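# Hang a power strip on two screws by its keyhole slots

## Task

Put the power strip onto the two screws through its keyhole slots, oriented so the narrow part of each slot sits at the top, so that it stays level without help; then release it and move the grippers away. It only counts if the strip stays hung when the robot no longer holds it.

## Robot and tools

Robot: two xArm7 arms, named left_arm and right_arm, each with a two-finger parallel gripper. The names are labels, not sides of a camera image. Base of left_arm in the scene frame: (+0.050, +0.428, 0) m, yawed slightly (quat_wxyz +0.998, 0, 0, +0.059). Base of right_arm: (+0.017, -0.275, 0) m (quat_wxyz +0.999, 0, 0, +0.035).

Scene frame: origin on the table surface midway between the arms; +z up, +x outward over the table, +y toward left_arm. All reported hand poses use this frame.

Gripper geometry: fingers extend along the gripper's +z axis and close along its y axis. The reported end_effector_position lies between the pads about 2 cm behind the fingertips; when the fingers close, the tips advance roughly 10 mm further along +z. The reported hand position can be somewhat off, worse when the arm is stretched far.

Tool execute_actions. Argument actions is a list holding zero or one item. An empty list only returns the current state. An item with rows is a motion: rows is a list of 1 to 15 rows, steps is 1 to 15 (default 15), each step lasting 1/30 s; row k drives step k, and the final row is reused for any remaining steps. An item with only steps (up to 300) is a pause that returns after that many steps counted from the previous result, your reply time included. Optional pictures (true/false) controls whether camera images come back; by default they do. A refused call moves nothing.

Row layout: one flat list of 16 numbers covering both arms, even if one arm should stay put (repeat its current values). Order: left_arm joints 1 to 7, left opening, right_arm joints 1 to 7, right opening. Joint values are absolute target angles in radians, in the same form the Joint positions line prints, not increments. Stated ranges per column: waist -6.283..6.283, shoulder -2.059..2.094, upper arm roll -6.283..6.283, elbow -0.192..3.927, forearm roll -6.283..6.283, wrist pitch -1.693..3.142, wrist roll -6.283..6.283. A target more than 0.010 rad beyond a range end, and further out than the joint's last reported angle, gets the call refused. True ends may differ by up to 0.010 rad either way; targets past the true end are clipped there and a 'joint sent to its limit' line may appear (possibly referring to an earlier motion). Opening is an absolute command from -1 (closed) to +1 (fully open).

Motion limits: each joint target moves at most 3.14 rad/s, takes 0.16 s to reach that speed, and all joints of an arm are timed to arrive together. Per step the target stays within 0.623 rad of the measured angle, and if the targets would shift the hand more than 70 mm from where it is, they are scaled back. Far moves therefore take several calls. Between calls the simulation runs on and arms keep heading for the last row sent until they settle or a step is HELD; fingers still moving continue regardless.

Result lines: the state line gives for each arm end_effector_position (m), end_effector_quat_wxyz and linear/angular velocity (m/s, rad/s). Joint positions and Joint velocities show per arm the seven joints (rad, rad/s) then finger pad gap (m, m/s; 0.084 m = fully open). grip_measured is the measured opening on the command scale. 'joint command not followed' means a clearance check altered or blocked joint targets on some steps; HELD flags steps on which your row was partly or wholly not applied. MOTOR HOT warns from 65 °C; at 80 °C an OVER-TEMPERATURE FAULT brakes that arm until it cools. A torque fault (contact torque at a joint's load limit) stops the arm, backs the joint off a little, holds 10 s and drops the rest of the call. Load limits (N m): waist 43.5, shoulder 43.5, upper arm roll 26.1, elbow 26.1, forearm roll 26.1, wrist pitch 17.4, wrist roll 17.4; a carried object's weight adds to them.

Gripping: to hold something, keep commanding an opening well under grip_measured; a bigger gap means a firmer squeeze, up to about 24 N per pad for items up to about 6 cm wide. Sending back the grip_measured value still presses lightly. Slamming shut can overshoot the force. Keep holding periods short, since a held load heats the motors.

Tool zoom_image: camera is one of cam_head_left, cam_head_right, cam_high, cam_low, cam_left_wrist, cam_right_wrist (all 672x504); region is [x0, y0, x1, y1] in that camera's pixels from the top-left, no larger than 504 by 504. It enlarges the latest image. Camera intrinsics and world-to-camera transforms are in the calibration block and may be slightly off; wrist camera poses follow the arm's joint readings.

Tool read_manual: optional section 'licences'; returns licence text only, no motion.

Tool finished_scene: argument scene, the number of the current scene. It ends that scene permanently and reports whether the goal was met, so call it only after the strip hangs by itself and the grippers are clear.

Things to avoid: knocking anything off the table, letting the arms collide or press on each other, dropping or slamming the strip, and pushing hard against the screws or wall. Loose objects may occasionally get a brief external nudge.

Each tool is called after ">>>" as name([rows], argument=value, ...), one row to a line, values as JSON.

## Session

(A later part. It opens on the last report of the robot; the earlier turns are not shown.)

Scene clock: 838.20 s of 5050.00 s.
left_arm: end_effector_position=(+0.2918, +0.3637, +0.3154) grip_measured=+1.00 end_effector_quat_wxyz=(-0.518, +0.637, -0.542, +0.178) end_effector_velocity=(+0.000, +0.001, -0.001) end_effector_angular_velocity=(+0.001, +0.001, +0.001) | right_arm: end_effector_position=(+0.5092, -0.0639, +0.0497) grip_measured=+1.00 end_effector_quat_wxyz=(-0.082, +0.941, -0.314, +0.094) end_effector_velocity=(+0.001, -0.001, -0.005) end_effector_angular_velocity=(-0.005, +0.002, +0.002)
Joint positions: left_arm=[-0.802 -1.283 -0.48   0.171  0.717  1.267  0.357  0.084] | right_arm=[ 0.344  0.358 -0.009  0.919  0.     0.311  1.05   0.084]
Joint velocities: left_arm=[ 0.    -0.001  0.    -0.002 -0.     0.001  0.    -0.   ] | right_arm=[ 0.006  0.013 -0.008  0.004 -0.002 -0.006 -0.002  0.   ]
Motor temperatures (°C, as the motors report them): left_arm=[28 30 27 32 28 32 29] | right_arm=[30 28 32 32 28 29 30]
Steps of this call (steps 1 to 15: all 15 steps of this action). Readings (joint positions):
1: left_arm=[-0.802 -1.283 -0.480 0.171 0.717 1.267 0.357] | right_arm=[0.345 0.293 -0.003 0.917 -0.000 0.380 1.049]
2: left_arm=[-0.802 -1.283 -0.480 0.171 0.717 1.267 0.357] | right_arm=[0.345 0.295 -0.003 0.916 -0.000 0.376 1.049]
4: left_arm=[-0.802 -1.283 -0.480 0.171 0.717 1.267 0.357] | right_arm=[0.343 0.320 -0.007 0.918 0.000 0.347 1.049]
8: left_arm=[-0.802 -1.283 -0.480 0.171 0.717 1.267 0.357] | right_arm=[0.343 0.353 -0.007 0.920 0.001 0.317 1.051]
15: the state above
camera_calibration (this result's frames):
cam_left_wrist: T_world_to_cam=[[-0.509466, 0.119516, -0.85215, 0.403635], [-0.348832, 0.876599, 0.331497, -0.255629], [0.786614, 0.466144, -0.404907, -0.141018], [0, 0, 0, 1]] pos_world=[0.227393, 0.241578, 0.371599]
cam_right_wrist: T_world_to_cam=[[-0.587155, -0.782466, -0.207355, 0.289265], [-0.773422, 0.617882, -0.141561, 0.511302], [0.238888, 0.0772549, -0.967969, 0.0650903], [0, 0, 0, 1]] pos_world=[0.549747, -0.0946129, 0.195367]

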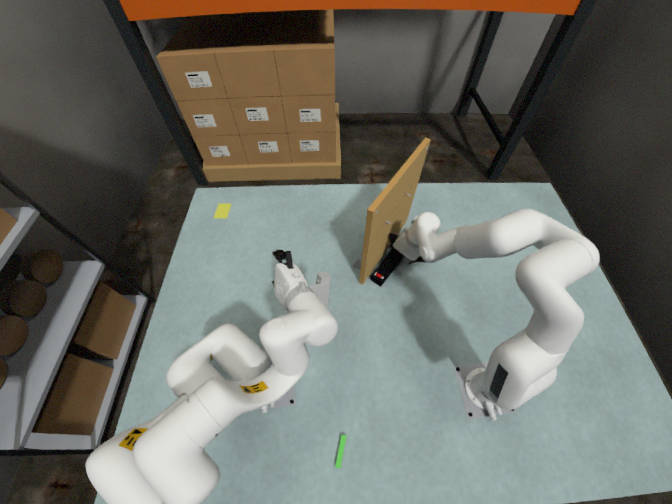

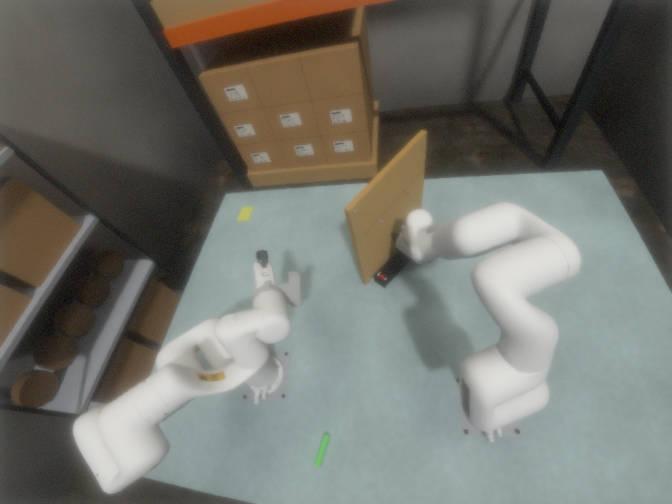

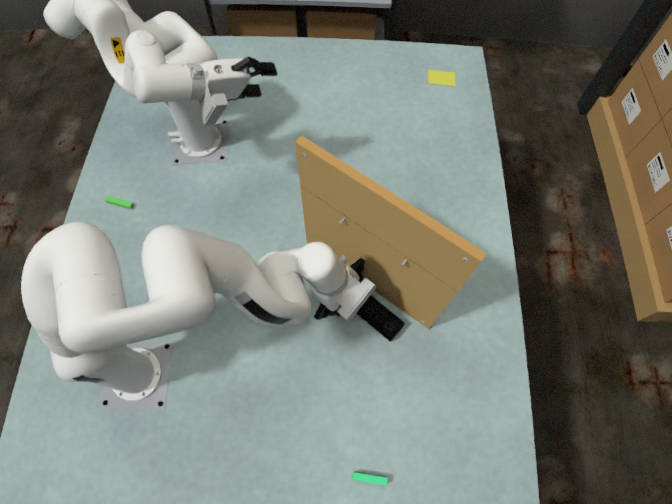

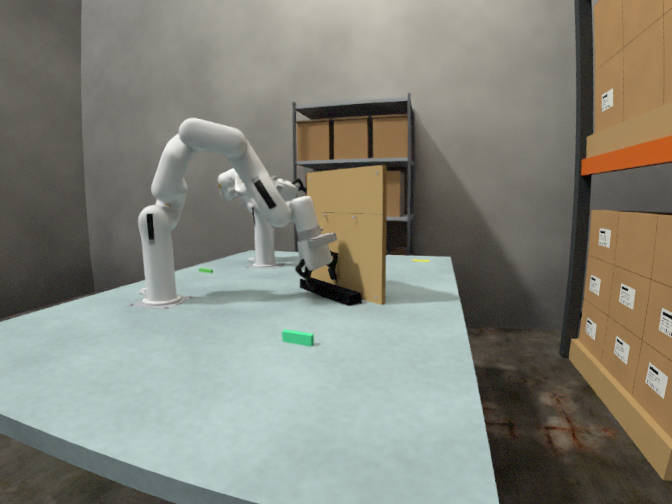

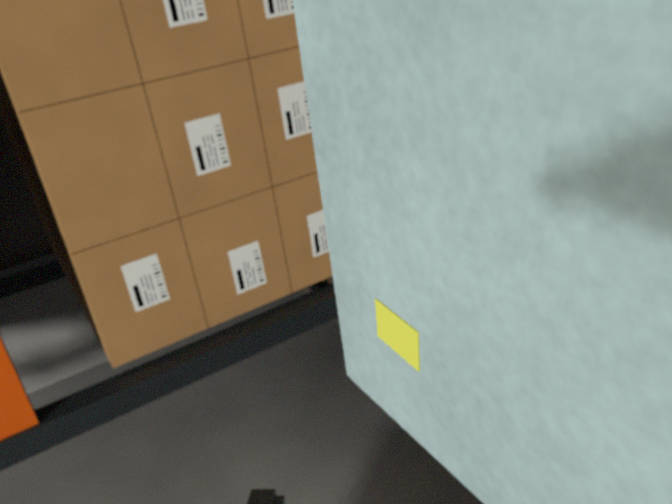

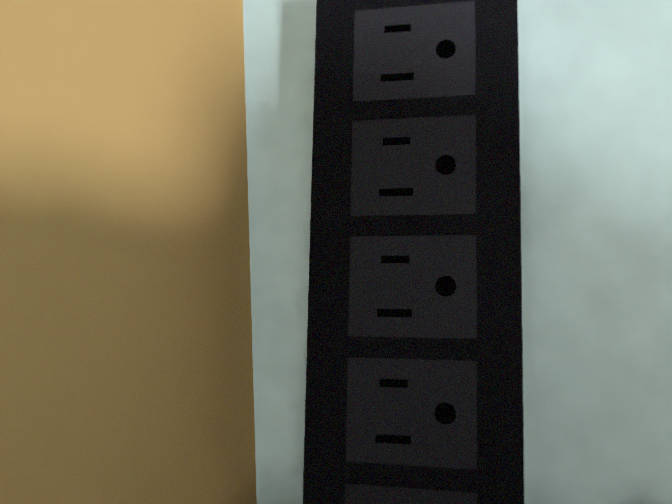

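>>> execute_actions([
  {"rows":[[-0.802,-1.283,-0.48,0.171,0.717,1.267,0.357,1,0.34,0.385,0,0.91,0,0.275,1.05,1],[-0.802,-1.283,-0.48,0.171,0.717,1.267,0.357,1,0.34,0.385,0,0.91,0,0.275,1.05,1],[-0.802,-1.283,-0.48,0.171,0.717,1.267,0.357,1,0.34,0.385,0,0.91,0,0.275,1.05,1],[-0.802,-1.283,-0.48,0.171,0.717,1.267,0.357,1,0.34,0.385,0,0.91,0,0.275,1.05,1],[-0.802,-1.283,-0.48,0.171,0.717,1.267,0.357,1,0.338,0.415,0,0.905,0,0.243,1.05,1]],"steps":15},
])

>>> zoom_image(camera="cam_low", region=[260,200,400,320])

Scene clock: 845.77 s of 5050.00 s.
left_arm: end_effector_position=(+0.2918, +0.3637, +0.3154) grip_measured=+1.00 end_effector_quat_wxyz=(-0.518, +0.637, -0.542, +0.178) end_effector_velocity=(-0.000, -0.001, +0.001) end_effector_angular_velocity=(-0.001, -0.001, -0.001) | right_arm: end_effector_position=(+0.5085, -0.0633, +0.0308) grip_measured=+1.00 end_effector_quat_wxyz=(-0.087, +0.940, -0.314, +0.098) end_effector_velocity=(-0.000, +0.000, +0.000) end_effector_angular_velocity=(+0.003, -0.003, -0.003)
Joint positions: left_arm=[-0.802 -1.283 -0.48   0.171  0.717  1.267  0.357  0.084] | right_arm=[ 0.338  0.402 -0.002  0.907  0.     0.242  1.05   0.084]
Joint velocities: left_arm=[-0.     0.    -0.     0.001  0.    -0.    -0.     0.   ] | right_arm=[-0.002 -0.001  0.002 -0.003 -0.    -0.006  0.004  0.   ]
Motor temperatures (°C, as the motors report them): left_arm=[28 30 27 32 28 32 29] | right_arm=[30 28 33 34 28 29 30]
Steps of this call (steps 1 to 15: the robot went on to your last target; steps 16 to 90: nothing new was sent; then 4.07 s passed at rest; steps 91 to 105: all 15 steps of this action). Readings (joint positions):
91: left_arm=[-0.802 -1.283 -0.480 0.171 0.717 1.267 0.357] | right_arm=[0.345 0.360 -0.010 0.920 -0.000 0.310 1.050]
92: left_arm=[-0.802 -1.283 -0.480 0.171 0.717 1.267 0.357] | right_arm=[0.344 0.362 -0.009 0.919 -0.000 0.306 1.050]
94: left_arm=[-0.802 -1.283 -0.480 0.171 0.717 1.267 0.357] | right_arm=[0.342 0.374 -0.007 0.917 0.000 0.289 1.050]
98: left_arm=[-0.802 -1.283 -0.480 0.171 0.717 1.267 0.357] | right_arm=[0.340 0.401 -0.003 0.912 0.000 0.256 1.050]
105: the state above
camera_calibration (this result's frames):
cam_left_wrist: T_world_to_cam=[[-0.509466, 0.119516, -0.85215, 0.403635], [-0.348832, 0.876599, 0.331497, -0.255629], [0.786614, 0.466144, -0.404907, -0.141018], [0, 0, 0, 1]] pos_world=[0.227393, 0.241578, 0.371599]
cam_right_wrist: T_world_to_cam=[[-0.583971, -0.781768, -0.218671, 0.284114], [-0.772707, 0.61788, -0.145424, 0.507512], [0.2488, 0.0840456, -0.964902, 0.04226], [0, 0, 0, 1]] pos_world=[0.547558, -0.0950226, 0.176708]

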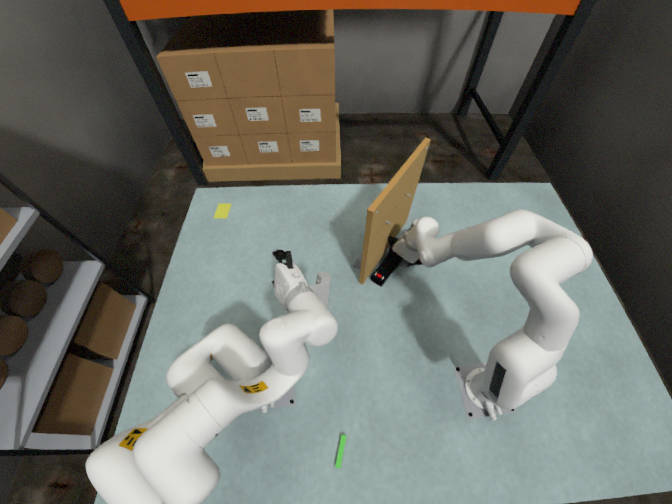

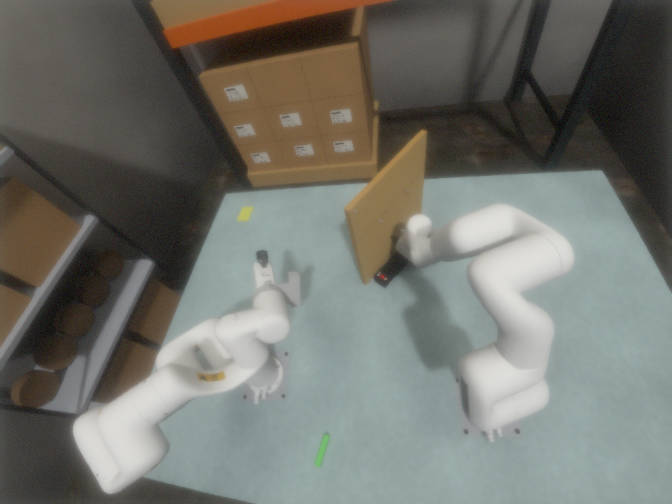

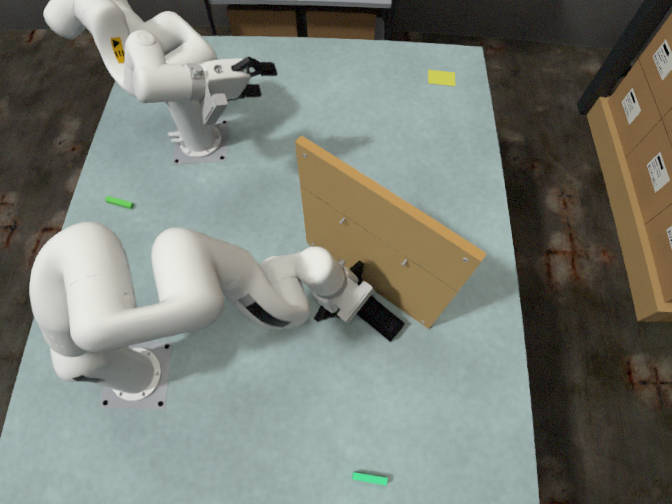

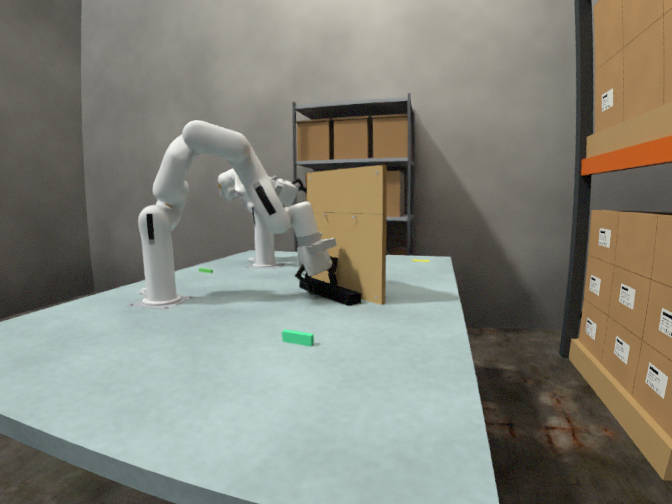

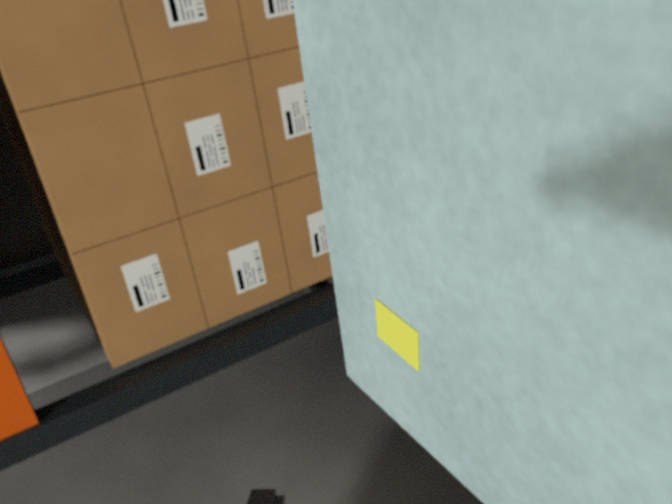

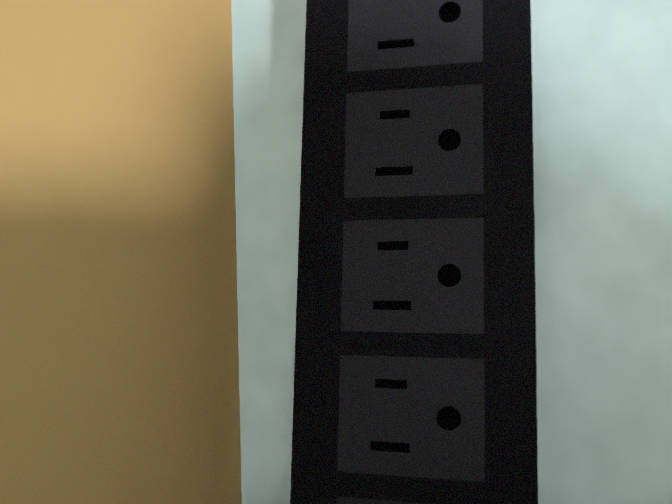

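Region (260, 200, 400, 320) of cam_low's 672x504 image, scaled by 3.600, with more detail than that image has; it fills the top 432 rows of this view, and the rest is white.

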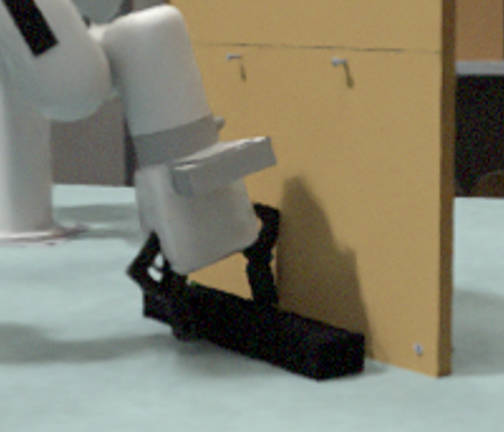

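>>> execute_actions([
  {"rows":[[-0.802,-1.283,-0.48,0.171,0.717,1.267,0.357,1,0.33,0.39,0,0.886,0,0.239,1.04,1],[-0.802,-1.283,-0.48,0.171,0.717,1.267,0.357,1,0.323,0.377,0,0.865,0,0.234,1.033,1],[-0.802,-1.283,-0.48,0.171,0.717,1.267,0.357,1,0.315,0.363,0,0.844,0,0.228,1.024,1],[-0.802,-1.283,-0.48,0.171,0.717,1.267,0.357,1,0.307,0.349,0,0.823,0,0.222,1.016,1],[-0.802,-1.283,-0.48,0.171,0.717,1.267,0.357,1,0.30,0.334,0,0.802,0,0.216,1.007,1],[-0.802,-1.283,-0.48,0.171,0.717,1.267,0.357,1,0.292,0.32,0,0.781,0,0.21,1.0,1],[-0.802,-1.283,-0.48,0.171,0.717,1.267,0.357,1,0.284,0.305,0,0.76,0,0.205,0.99,1]],"steps":15},
])

Scene clock: 855.47 s of 5050.00 s.
left_arm: end_effector_position=(+0.2918, +0.3637, +0.3154) grip_measured=+1.00 end_effector_quat_wxyz=(-0.518, +0.637, -0.542, +0.178) end_effector_velocity=(+0.000, -0.000, +0.000) end_effector_angular_velocity=(-0.001, +0.000, -0.001) | right_arm: end_effector_position=(+0.4798, -0.1009, +0.0317) grip_measured=+1.00 end_effector_quat_wxyz=(-0.078, +0.943, -0.309, +0.097) end_effector_velocity=(-0.005, -0.015, +0.000) end_effector_angular_velocity=(-0.004, -0.002, -0.009)
Joint positions: left_arm=[-0.802 -1.283 -0.48   0.171  0.717  1.267  0.357  0.084] | right_arm=[ 0.287  0.308  0.002  0.764 -0.     0.207  0.991  0.084]
Joint velocities: left_arm=[ 0.    -0.     0.001  0.    -0.    -0.001  0.     0.   ] | right_arm=[-0.018 -0.023 -0.005 -0.038  0.002 -0.015 -0.017  0.   ]
Motor temperatures (°C, as the motors report them): left_arm=[28 30 27 32 28 32 29] | right_arm=[30 28 33 33 28 29 30]
Steps of this call (steps 1 to 15: the robot went on to your last target; steps 16 to 90: nothing new was sent; then 6.20 s passed at rest; steps 91 to 105: all 15 steps of this action). Readings (joint positions):
91: left_arm=[-0.802 -1.283 -0.480 0.171 0.717 1.267 0.357] | right_arm=[0.338 0.402 -0.001 0.905 0.000 0.243 1.050]
92: left_arm=[-0.802 -1.283 -0.480 0.171 0.717 1.267 0.357] | right_arm=[0.337 0.400 -0.001 0.903 -0.000 0.242 1.049]
94: left_arm=[-0.802 -1.283 -0.480 0.171 0.717 1.267 0.357] | right_arm=[0.334 0.390 0.007 0.887 -0.001 0.237 1.040]
98: left_arm=[-0.802 -1.283 -0.480 0.171 0.717 1.267 0.357] | right_arm=[0.312 0.344 0.013 0.817 -0.001 0.219 1.012]
105: the state above
camera_calibration (this result's frames):
cam_left_wrist: T_world_to_cam=[[-0.509466, 0.119516, -0.85215, 0.403635], [-0.348832, 0.876599, 0.331497, -0.255629], [0.786613, 0.466144, -0.404906, -0.141018], [0, 0, 0, 1]] pos_world=[0.227393, 0.241578, 0.371599]
cam_right_wrist: T_world_to_cam=[[-0.578427, -0.790902, -0.199742, 0.234], [-0.779578, 0.608053, -0.1501, 0.511172], [0.240168, 0.0688921, -0.968284, 0.0560604], [0, 0, 0, 1]] pos_world=[0.520386, -0.129611, 0.177749]

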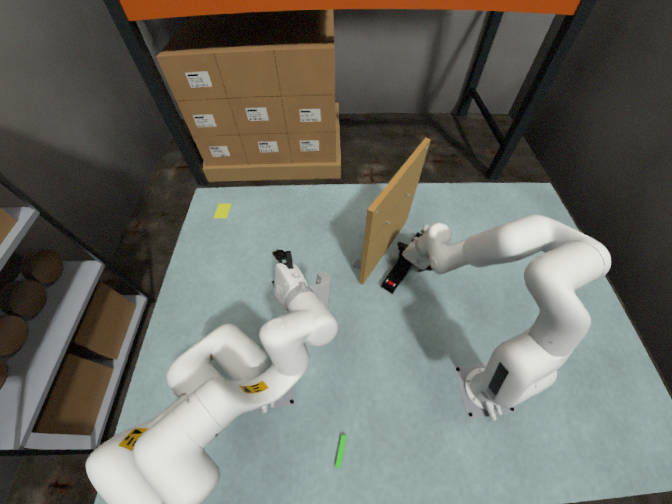

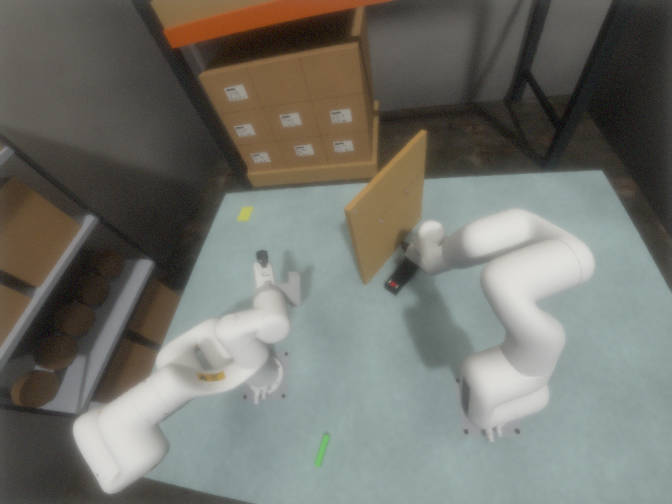

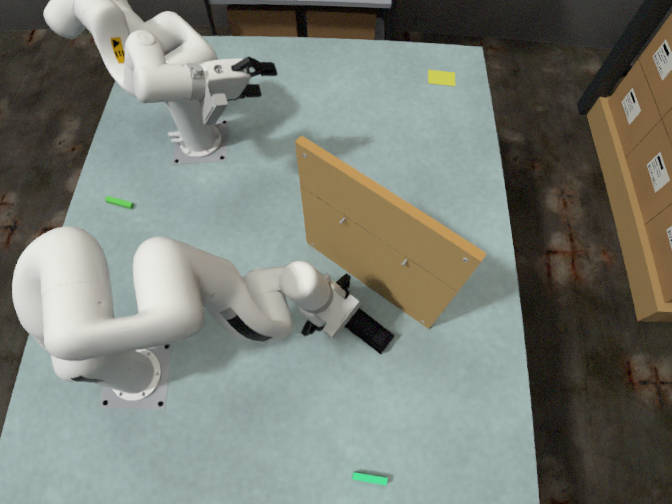

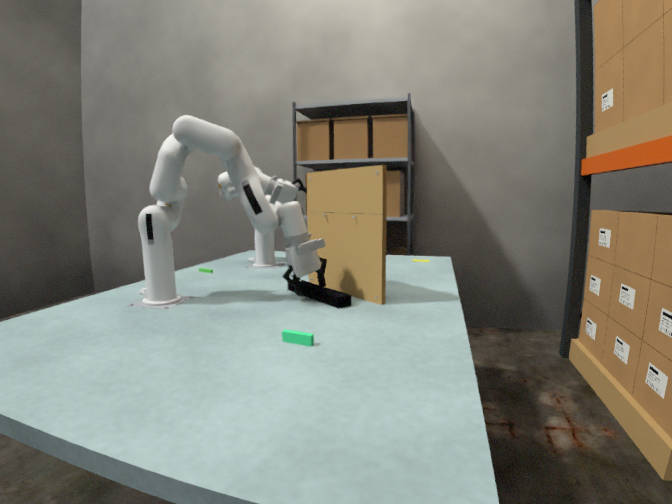

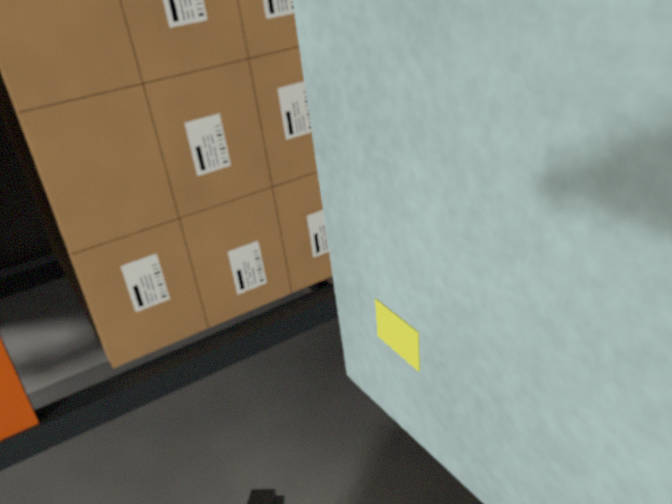

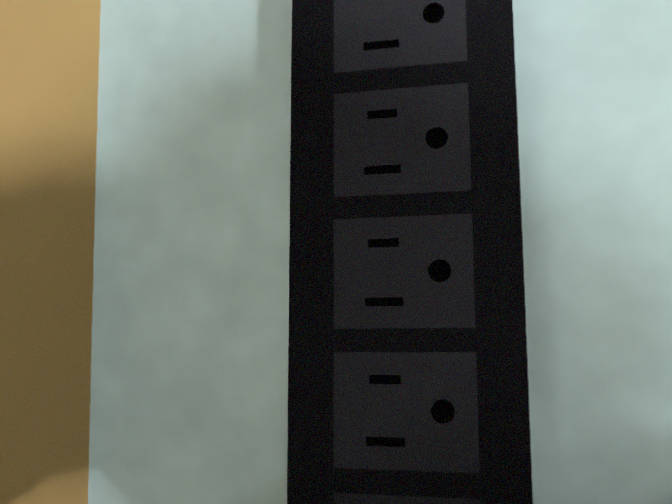

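>>> execute_actions([
  {"rows":[[-0.802,-1.283,-0.48,0.171,0.717,1.267,0.357,1,0.29,0.2,0,0.8,0,0.4,1.0,1],[-0.802,-1.283,-0.48,0.171,0.717,1.267,0.357,1,0.29,0.2,0,0.8,0,0.4,1.0,1],[-0.802,-1.283,-0.48,0.171,0.717,1.267,0.357,1,0.29,0.2,0,0.8,0,0.4,1.0,1],[-0.802,-1.283,-0.48,0.171,0.717,1.267,0.357,1,0.29,0.16,0,0.85,0,0.5,1.0,1],[-0.802,-1.283,-0.48,0.171,0.717,1.267,0.357,1,0.29,0.16,0,0.85,0,0.5,1.0,1],[-0.802,-1.283,-0.48,0.171,0.717,1.267,0.357,1,0.29,0.16,0,0.85,0,0.5,1.0,1],[-0.802,-1.283,-0.48,0.171,0.717,1.267,0.357,1,0.306,0.226,0,1.104,0,0.878,1.01,1]],"steps":15},
], pictures=false)

>>> execute_actions([
  {"steps":15},
])

Scene clock: 871.40 s of 5050.00 s.
left_arm: end_effector_position=(+0.2918, +0.3637, +0.3154) grip_measured=+1.00 end_effector_quat_wxyz=(-0.518, +0.637, -0.542, +0.178) end_effector_velocity=(+0.000, +0.000, -0.000) end_effector_angular_velocity=(-0.000, +0.001, +0.000) | right_arm: end_effector_position=(+0.4888, -0.0900, +0.1244) grip_measured=+1.00 end_effector_quat_wxyz=(-0.011, +0.950, -0.312, +0.014) end_effector_velocity=(-0.009, +0.030, +0.067) end_effector_angular_velocity=(-0.134, +0.356, +0.035)
Joint positions: left_arm=[-0.802 -1.283 -0.48   0.171  0.717  1.267  0.357  0.084] | right_arm=[0.303 0.216 0.    1.063 0.    0.811 1.008 0.084]
Joint velocities: left_arm=[ 0.     0.     0.001 -0.     0.    -0.    -0.    -0.   ] | right_arm=[ 0.046  0.125  0.014  0.496  0.001  0.75   0.024 -0.   ]
Motor temperatures (°C, as the motors report them): left_arm=[28 30 27 32 28 32 29] | right_arm=[30 28 32 32 28 29 30]
Steps of this call (steps 1 to 15: the robot went on to your last target; steps 16 to 90: nothing new was sent; then 12.43 s passed at rest; steps 91 to 105: all 15 steps of this action). Readings (joint positions):
91: left_arm=[-0.802 -1.283 -0.480 0.171 0.717 1.267 0.357] | right_arm=[0.284 0.305 -0.000 0.760 0.000 0.205 0.990]
92: left_arm=[-0.802 -1.283 -0.480 0.171 0.717 1.267 0.357] | right_arm=[0.284 0.304 -0.000 0.761 0.000 0.209 0.990]
94: left_arm=[-0.802 -1.283 -0.480 0.171 0.717 1.267 0.357] | right_arm=[0.285 0.286 -0.002 0.765 0.000 0.254 0.993]
98: left_arm=[-0.802 -1.283 -0.480 0.171 0.717 1.267 0.357] | right_arm=[0.288 0.201 -0.002 0.823 0.000 0.430 0.998]
105: the state above

Scene clock: 871.90 s of 5050.00 s.
left_arm: end_effector_position=(+0.2918, +0.3637, +0.3154) grip_measured=+1.00 end_effector_quat_wxyz=(-0.518, +0.637, -0.542, +0.178) end_effector_velocity=(-0.000, -0.000, +0.000) end_effector_angular_velocity=(+0.000, -0.001, -0.001) | right_arm: end_effector_position=(+0.4871, -0.0893, +0.1299) grip_measured=+1.00 end_effector_quat_wxyz=(+0.000, +0.950, -0.312, -0.000) end_effector_velocity=(+0.002, +0.001, +0.002) end_effector_angular_velocity=(+0.001, -0.003, +0.000)
Joint positions: left_arm=[-0.802 -1.283 -0.48   0.171  0.717  1.267  0.357  0.084] | right_arm=[ 0.306  0.226 -0.     1.103 -0.     0.878  1.01   0.084]
Joint velocities: left_arm=[ 0.    -0.    -0.001  0.    -0.    -0.001  0.     0.   ] | right_arm=[-0.    -0.     0.     0.006 -0.     0.003  0.    -0.   ]
Motor temperatures (°C, as the motors report them): left_arm=[28 30 27 32 28 32 29] | right_arm=[30 28 32 32 28 29 30]
Steps of this call (steps 1 to 15: the robot went on to your last target). Readings (joint positions):
1: left_arm=[-0.802 -1.283 -0.480 0.171 0.717 1.267 0.357] | right_arm=[0.304 0.220 0.001 1.076 0.000 0.832 1.009]
2: left_arm=[-0.802 -1.283 -0.480 0.171 0.717 1.267 0.357] | right_arm=[0.305 0.222 0.001 1.084 0.000 0.846 1.009]
4: left_arm=[-0.802 -1.283 -0.480 0.171 0.717 1.267 0.357] | right_arm=[0.305 0.225 0.000 1.093 -0.000 0.863 1.010]
8: left_arm=[-0.802 -1.283 -0.480 0.171 0.717 1.267 0.357] | right_arm=[0.306 0.226 -0.000 1.100 -0.000 0.874 1.010]
15: the state above
camera_calibration (this result's frames):
cam_left_wrist: T_world_to_cam=[[-0.509466, 0.119516, -0.85215, 0.403635], [-0.348832, 0.876599, 0.331497, -0.255629], [0.786614, 0.466144, -0.404906, -0.141018], [0, 0, 0, 1]] pos_world=[0.227393, 0.241578, 0.371599]
cam_right_wrist: T_world_to_cam=[[-0.602317, -0.79821, 0.00866462, 0.250917], [-0.7982, 0.602108, -0.0185336, 0.515951], [0.00957668, -0.0180792, -0.999791, 0.257298], [0, 0, 0, 1]] pos_world=[0.5605, -0.105722, 0.264633]

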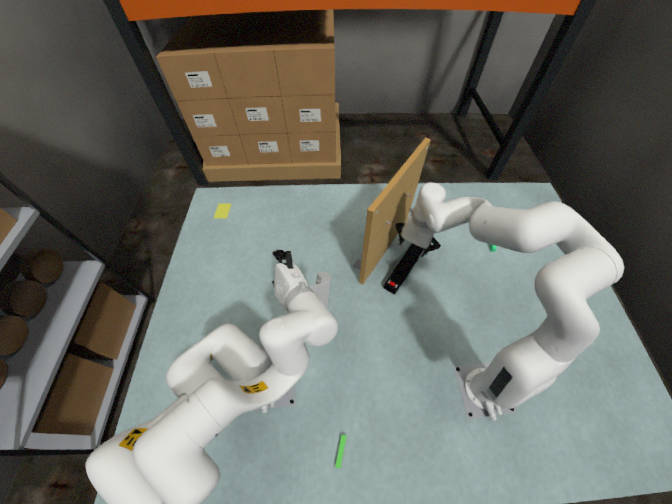

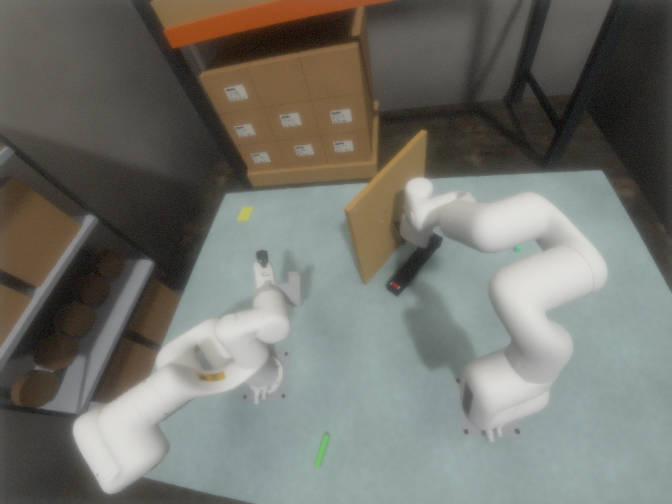

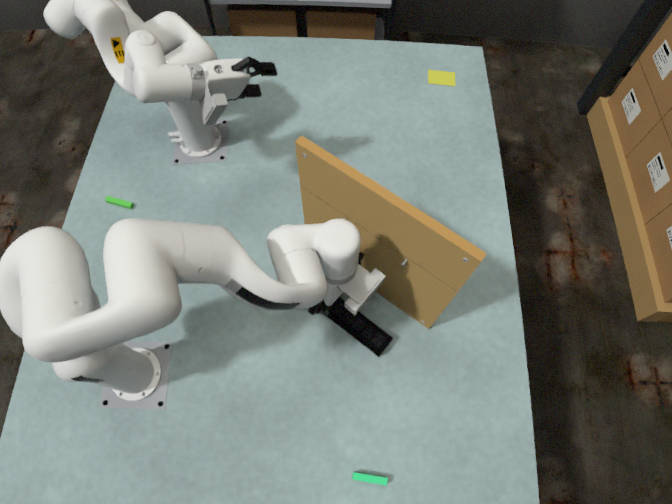

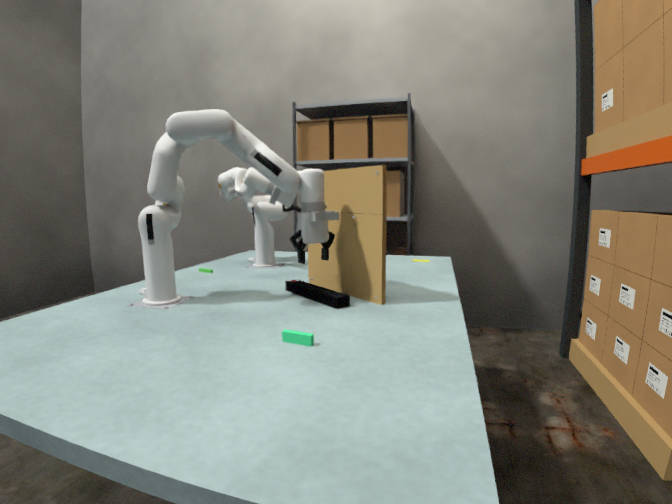

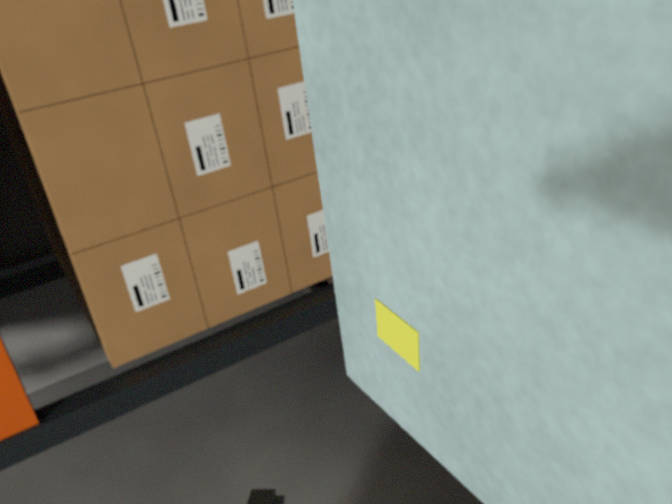

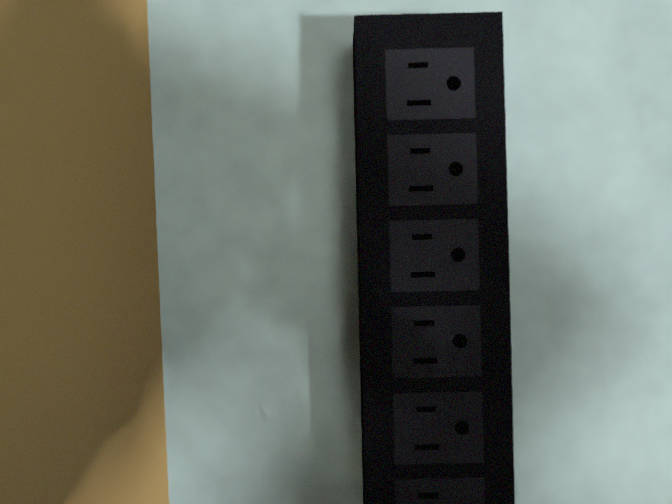

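>>> execute_actions([
  {"rows":[[-0.802,-1.283,-0.48,0.171,0.717,1.267,0.357,1,0.306,0.32,0,1.078,0,0.757,0.995,1],[-0.802,-1.283,-0.48,0.171,0.717,1.267,0.357,1,0.306,0.32,0,1.078,0,0.757,0.995,1],[-0.802,-1.283,-0.48,0.171,0.717,1.267,0.357,1,0.306,0.32,0,1.078,0,0.757,0.995,1],[-0.802,-1.283,-0.48,0.171,0.717,1.267,0.357,1,0.306,0.421,0,1.042,0,0.621,0.995,1]],"steps":15},
], pictures=false)

>>> execute_actions([
  {"rows":[[-0.802,-1.283,-0.48,0.171,0.717,1.267,0.357,1,0.306,0.421,0,1.042,0,0.621,0.995,1],[-0.802,-1.283,-0.48,0.171,0.717,1.267,0.357,1,0.306,0.421,0,1.042,0,0.621,0.995,1],[-0.802,-1.283,-0.48,0.171,0.717,1.267,0.357,1,0.306,0.421,0,1.042,0,0.621,0.995,0.6],[-0.802,-1.283,-0.48,0.171,0.717,1.267,0.357,1,0.306,0.421,0,1.042,0,0.621,0.995,0.4],[-0.802,-1.283,-0.48,0.171,0.717,1.267,0.357,1,0.306,0.421,0,1.042,0,0.621,0.995,0.2],[-0.802,-1.283,-0.48,0.171,0.717,1.267,0.357,1,0.306,0.421,0,1.042,0,0.621,0.995,0.1],[-0.802,-1.283,-0.48,0.171,0.717,1.267,0.357,1,0.306,0.421,0,1.042,0,0.621,0.995,0],[-0.802,-1.283,-0.48,0.171,0.717,1.267,0.357,1,0.306,0.421,0,1.042,0,0.621,0.995,-0.2],[-0.802,-1.283,-0.48,0.171,0.717,1.267,0.357,1,0.306,0.421,0,1.042,0,0.621,0.995,-0.4],[-0.802,-1.283,-0.48,0.171,0.717,1.267,0.357,1,0.306,0.421,0,1.042,0,0.621,0.995,-0.6],[-0.802,-1.283,-0.48,0.171,0.717,1.267,0.357,1,0.306,0.421,0,1.042,0,0.621,0.995,-0.8],[-0.802,-1.283,-0.48,0.171,0.717,1.267,0.357,1,0.306,0.421,0,1.042,0,0.621,0.995,-1]],"steps":15},
], pictures=false)

>>> execute_actions([
  {"rows":[[-0.802,-1.283,-0.48,0.171,0.717,1.267,0.357,1,0.306,0.421,0,1.042,0,0.621,0.995,-1],[-0.802,-1.283,-0.48,0.171,0.717,1.267,0.357,1,0.306,0.421,0,1.042,0,0.621,0.995,-1],[-0.802,-1.283,-0.48,0.171,0.717,1.267,0.357,1,0.306,0.421,0,1.042,0,0.621,0.995,-1],[-0.802,-1.283,-0.48,0.171,0.717,1.267,0.357,1,0.28,0.3,0,1.02,0,0.72,0.995,-1],[-0.802,-1.283,-0.48,0.171,0.717,1.267,0.357,1,0.28,0.3,0,1.02,0,0.72,0.995,-1],[-0.802,-1.283,-0.48,0.171,0.717,1.267,0.357,1,0.28,0.3,0,1.02,0,0.72,0.995,-1],[-0.802,-1.283,-0.48,0.171,0.717,1.267,0.357,1,0.15,0.1,0,0.95,0,0.85,0.995,-1]],"steps":15},
], pictures=false)

Scene clock: 894.83 s of 5050.00 s.
left_arm: end_effector_position=(+0.2918, +0.3637, +0.3154) grip_measured=+1.00 end_effector_quat_wxyz=(-0.518, +0.637, -0.542, +0.178) end_effector_velocity=(+0.000, -0.000, -0.000) end_effector_angular_velocity=(+0.000, +0.001, -0.001) | right_arm: end_effector_position=(+0.4880, -0.0889, +0.0308) grip_measured=+1.00 end_effector_quat_wxyz=(-0.000, +0.952, -0.305, +0.000) end_effector_velocity=(+0.024, +0.009, +0.006) end_effector_angular_velocity=(+0.031, -0.079, +0.001)
Joint positions: left_arm=[-0.802 -1.283 -0.48   0.171  0.717  1.267  0.357  0.084] | right_arm=[ 0.306  0.416 -0.     1.044  0.     0.627  0.995  0.084]
Joint velocities: left_arm=[-0.001  0.001  0.001 -0.    -0.    -0.     0.     0.   ] | right_arm=[-0.001  0.012 -0.     0.017  0.001 -0.08  -0.003  0.   ]
Motor temperatures (°C, as the motors report them): left_arm=[28 30 27 32 28 32 29] | right_arm=[30 28 32 32 28 29 30]
Steps of this call (steps 1 to 15: the robot went on to your last target; steps 16 to 90: nothing new was sent; then 19.43 s passed at rest; steps 91 to 105: all 15 steps of this action). Readings (joint positions):
91: left_arm=[-0.802 -1.283 -0.480 0.171 0.717 1.267 0.357] | right_arm=[0.306 0.226 -0.000 1.104 -0.000 0.878 1.010]
92: left_arm=[-0.802 -1.283 -0.480 0.171 0.717 1.267 0.357] | right_arm=[0.306 0.228 -0.000 1.104 -0.000 0.873 1.009]
94: left_arm=[-0.802 -1.283 -0.480 0.171 0.717 1.267 0.357] | right_arm=[0.306 0.253 -0.000 1.100 0.000 0.834 1.005]
98: left_arm=[-0.802 -1.283 -0.480 0.171 0.717 1.267 0.357] | right_arm=[0.306 0.356 0.000 1.063 -0.000 0.710 0.998]
105: the state above

Scene clock: 895.33 s of 5050.00 s.
left_arm: end_effector_position=(+0.2918, +0.3637, +0.3154) grip_measured=+1.00 end_effector_quat_wxyz=(-0.518, +0.637, -0.542, +0.178) end_effector_velocity=(+0.000, +0.000, -0.000) end_effector_angular_velocity=(+0.001, -0.000, +0.000) | right_arm: end_effector_position=(+0.4877, -0.0891, +0.0286) grip_measured=+0.14 end_effector_quat_wxyz=(-0.000, +0.952, -0.305, +0.000) end_effector_velocity=(-0.001, -0.001, -0.001) end_effector_angular_velocity=(-0.002, +0.004, +0.001)
Joint positions: left_arm=[-0.802 -1.283 -0.48   0.171  0.717  1.267  0.357  0.084] | right_arm=[ 0.306  0.42  -0.     1.042 -0.     0.621  0.995  0.05 ]
Joint velocities: left_arm=[ 0.001  0.    -0.    -0.001  0.    -0.001 -0.     0.   ] | right_arm=[-0.     0.001  0.    -0.002 -0.001  0.001 -0.     0.   ]
Motor temperatures (°C, as the motors report them): left_arm=[28 30 27 32 28 32 29] | right_arm=[30 28 32 32 28 29 30]
Steps of this call (steps 1 to 15: all 15 steps of this action). Readings (joint positions):
1: left_arm=[-0.802 -1.283 -0.480 0.171 0.717 1.267 0.357] | right_arm=[0.306 0.416 -0.000 1.045 0.000 0.625 0.995]
2: left_arm=[-0.802 -1.283 -0.480 0.171 0.717 1.267 0.357] | right_arm=[0.306 0.417 -0.000 1.045 0.000 0.624 0.995]
4: left_arm=[-0.802 -1.283 -0.480 0.171 0.717 1.267 0.357] | right_arm=[0.306 0.418 -0.000 1.044 0.000 0.622 0.995]
8: left_arm=[-0.802 -1.283 -0.480 0.171 0.717 1.267 0.357] | right_arm=[0.306 0.420 -0.000 1.042 0.000 0.622 0.995]
15: the state above

Scene clock: 895.83 s of 5050.00 s.
left_arm: end_effector_position=(+0.2918, +0.3637, +0.3154) grip_measured=+1.00 end_effector_quat_wxyz=(-0.518, +0.637, -0.542, +0.178) end_effector_velocity=(+0.000, +0.000, -0.000) end_effector_angular_velocity=(-0.000, +0.000, +0.001) | right_arm: end_effector_position=(+0.4776, -0.1625, +0.1212) grip_measured=+0.14 end_effector_quat_wxyz=(-0.001, +0.929, -0.369, +0.002) end_effector_velocity=(-0.033, -0.187, +0.200) end_effector_angular_velocity=(+0.012, -0.065, -0.366)
Joint positions: left_arm=[-0.802 -1.283 -0.48   0.171  0.717  1.267  0.357  0.084] | right_arm=[ 0.174  0.145 -0.004  0.965 -0.     0.817  0.995  0.05 ]
Joint velocities: left_arm=[ 0.002  0.    -0.    -0.    -0.    -0.001 -0.    -0.   ] | right_arm=[-0.334 -0.612 -0.033 -0.161 -0.002  0.385  0.001  0.   ]
Motor temperatures (°C, as the motors report them): left_arm=[28 30 27 32 28 32 29] | right_arm=[30 28 32 32 28 29 30]
Steps of this call (steps 1 to 15: all 15 steps of this action). Readings (joint positions):
1: left_arm=[-0.802 -1.283 -0.480 0.171 0.717 1.267 0.357] | right_arm=[0.306 0.420 -0.000 1.042 -0.000 0.621 0.995]
2: left_arm=[-0.802 -1.283 -0.480 0.171 0.717 1.267 0.357] | right_arm=[0.306 0.420 -0.000 1.042 -0.000 0.621 0.995]
4: left_arm=[-0.802 -1.283 -0.480 0.171 0.717 1.267 0.357] | right_arm=[0.306 0.420 -0.000 1.042 -0.000 0.621 0.995]
8: left_arm=[-0.802 -1.283 -0.480 0.171 0.717 1.267 0.357] | right_arm=[0.290 0.359 0.003 1.021 0.000 0.679 0.995]
15: the state above


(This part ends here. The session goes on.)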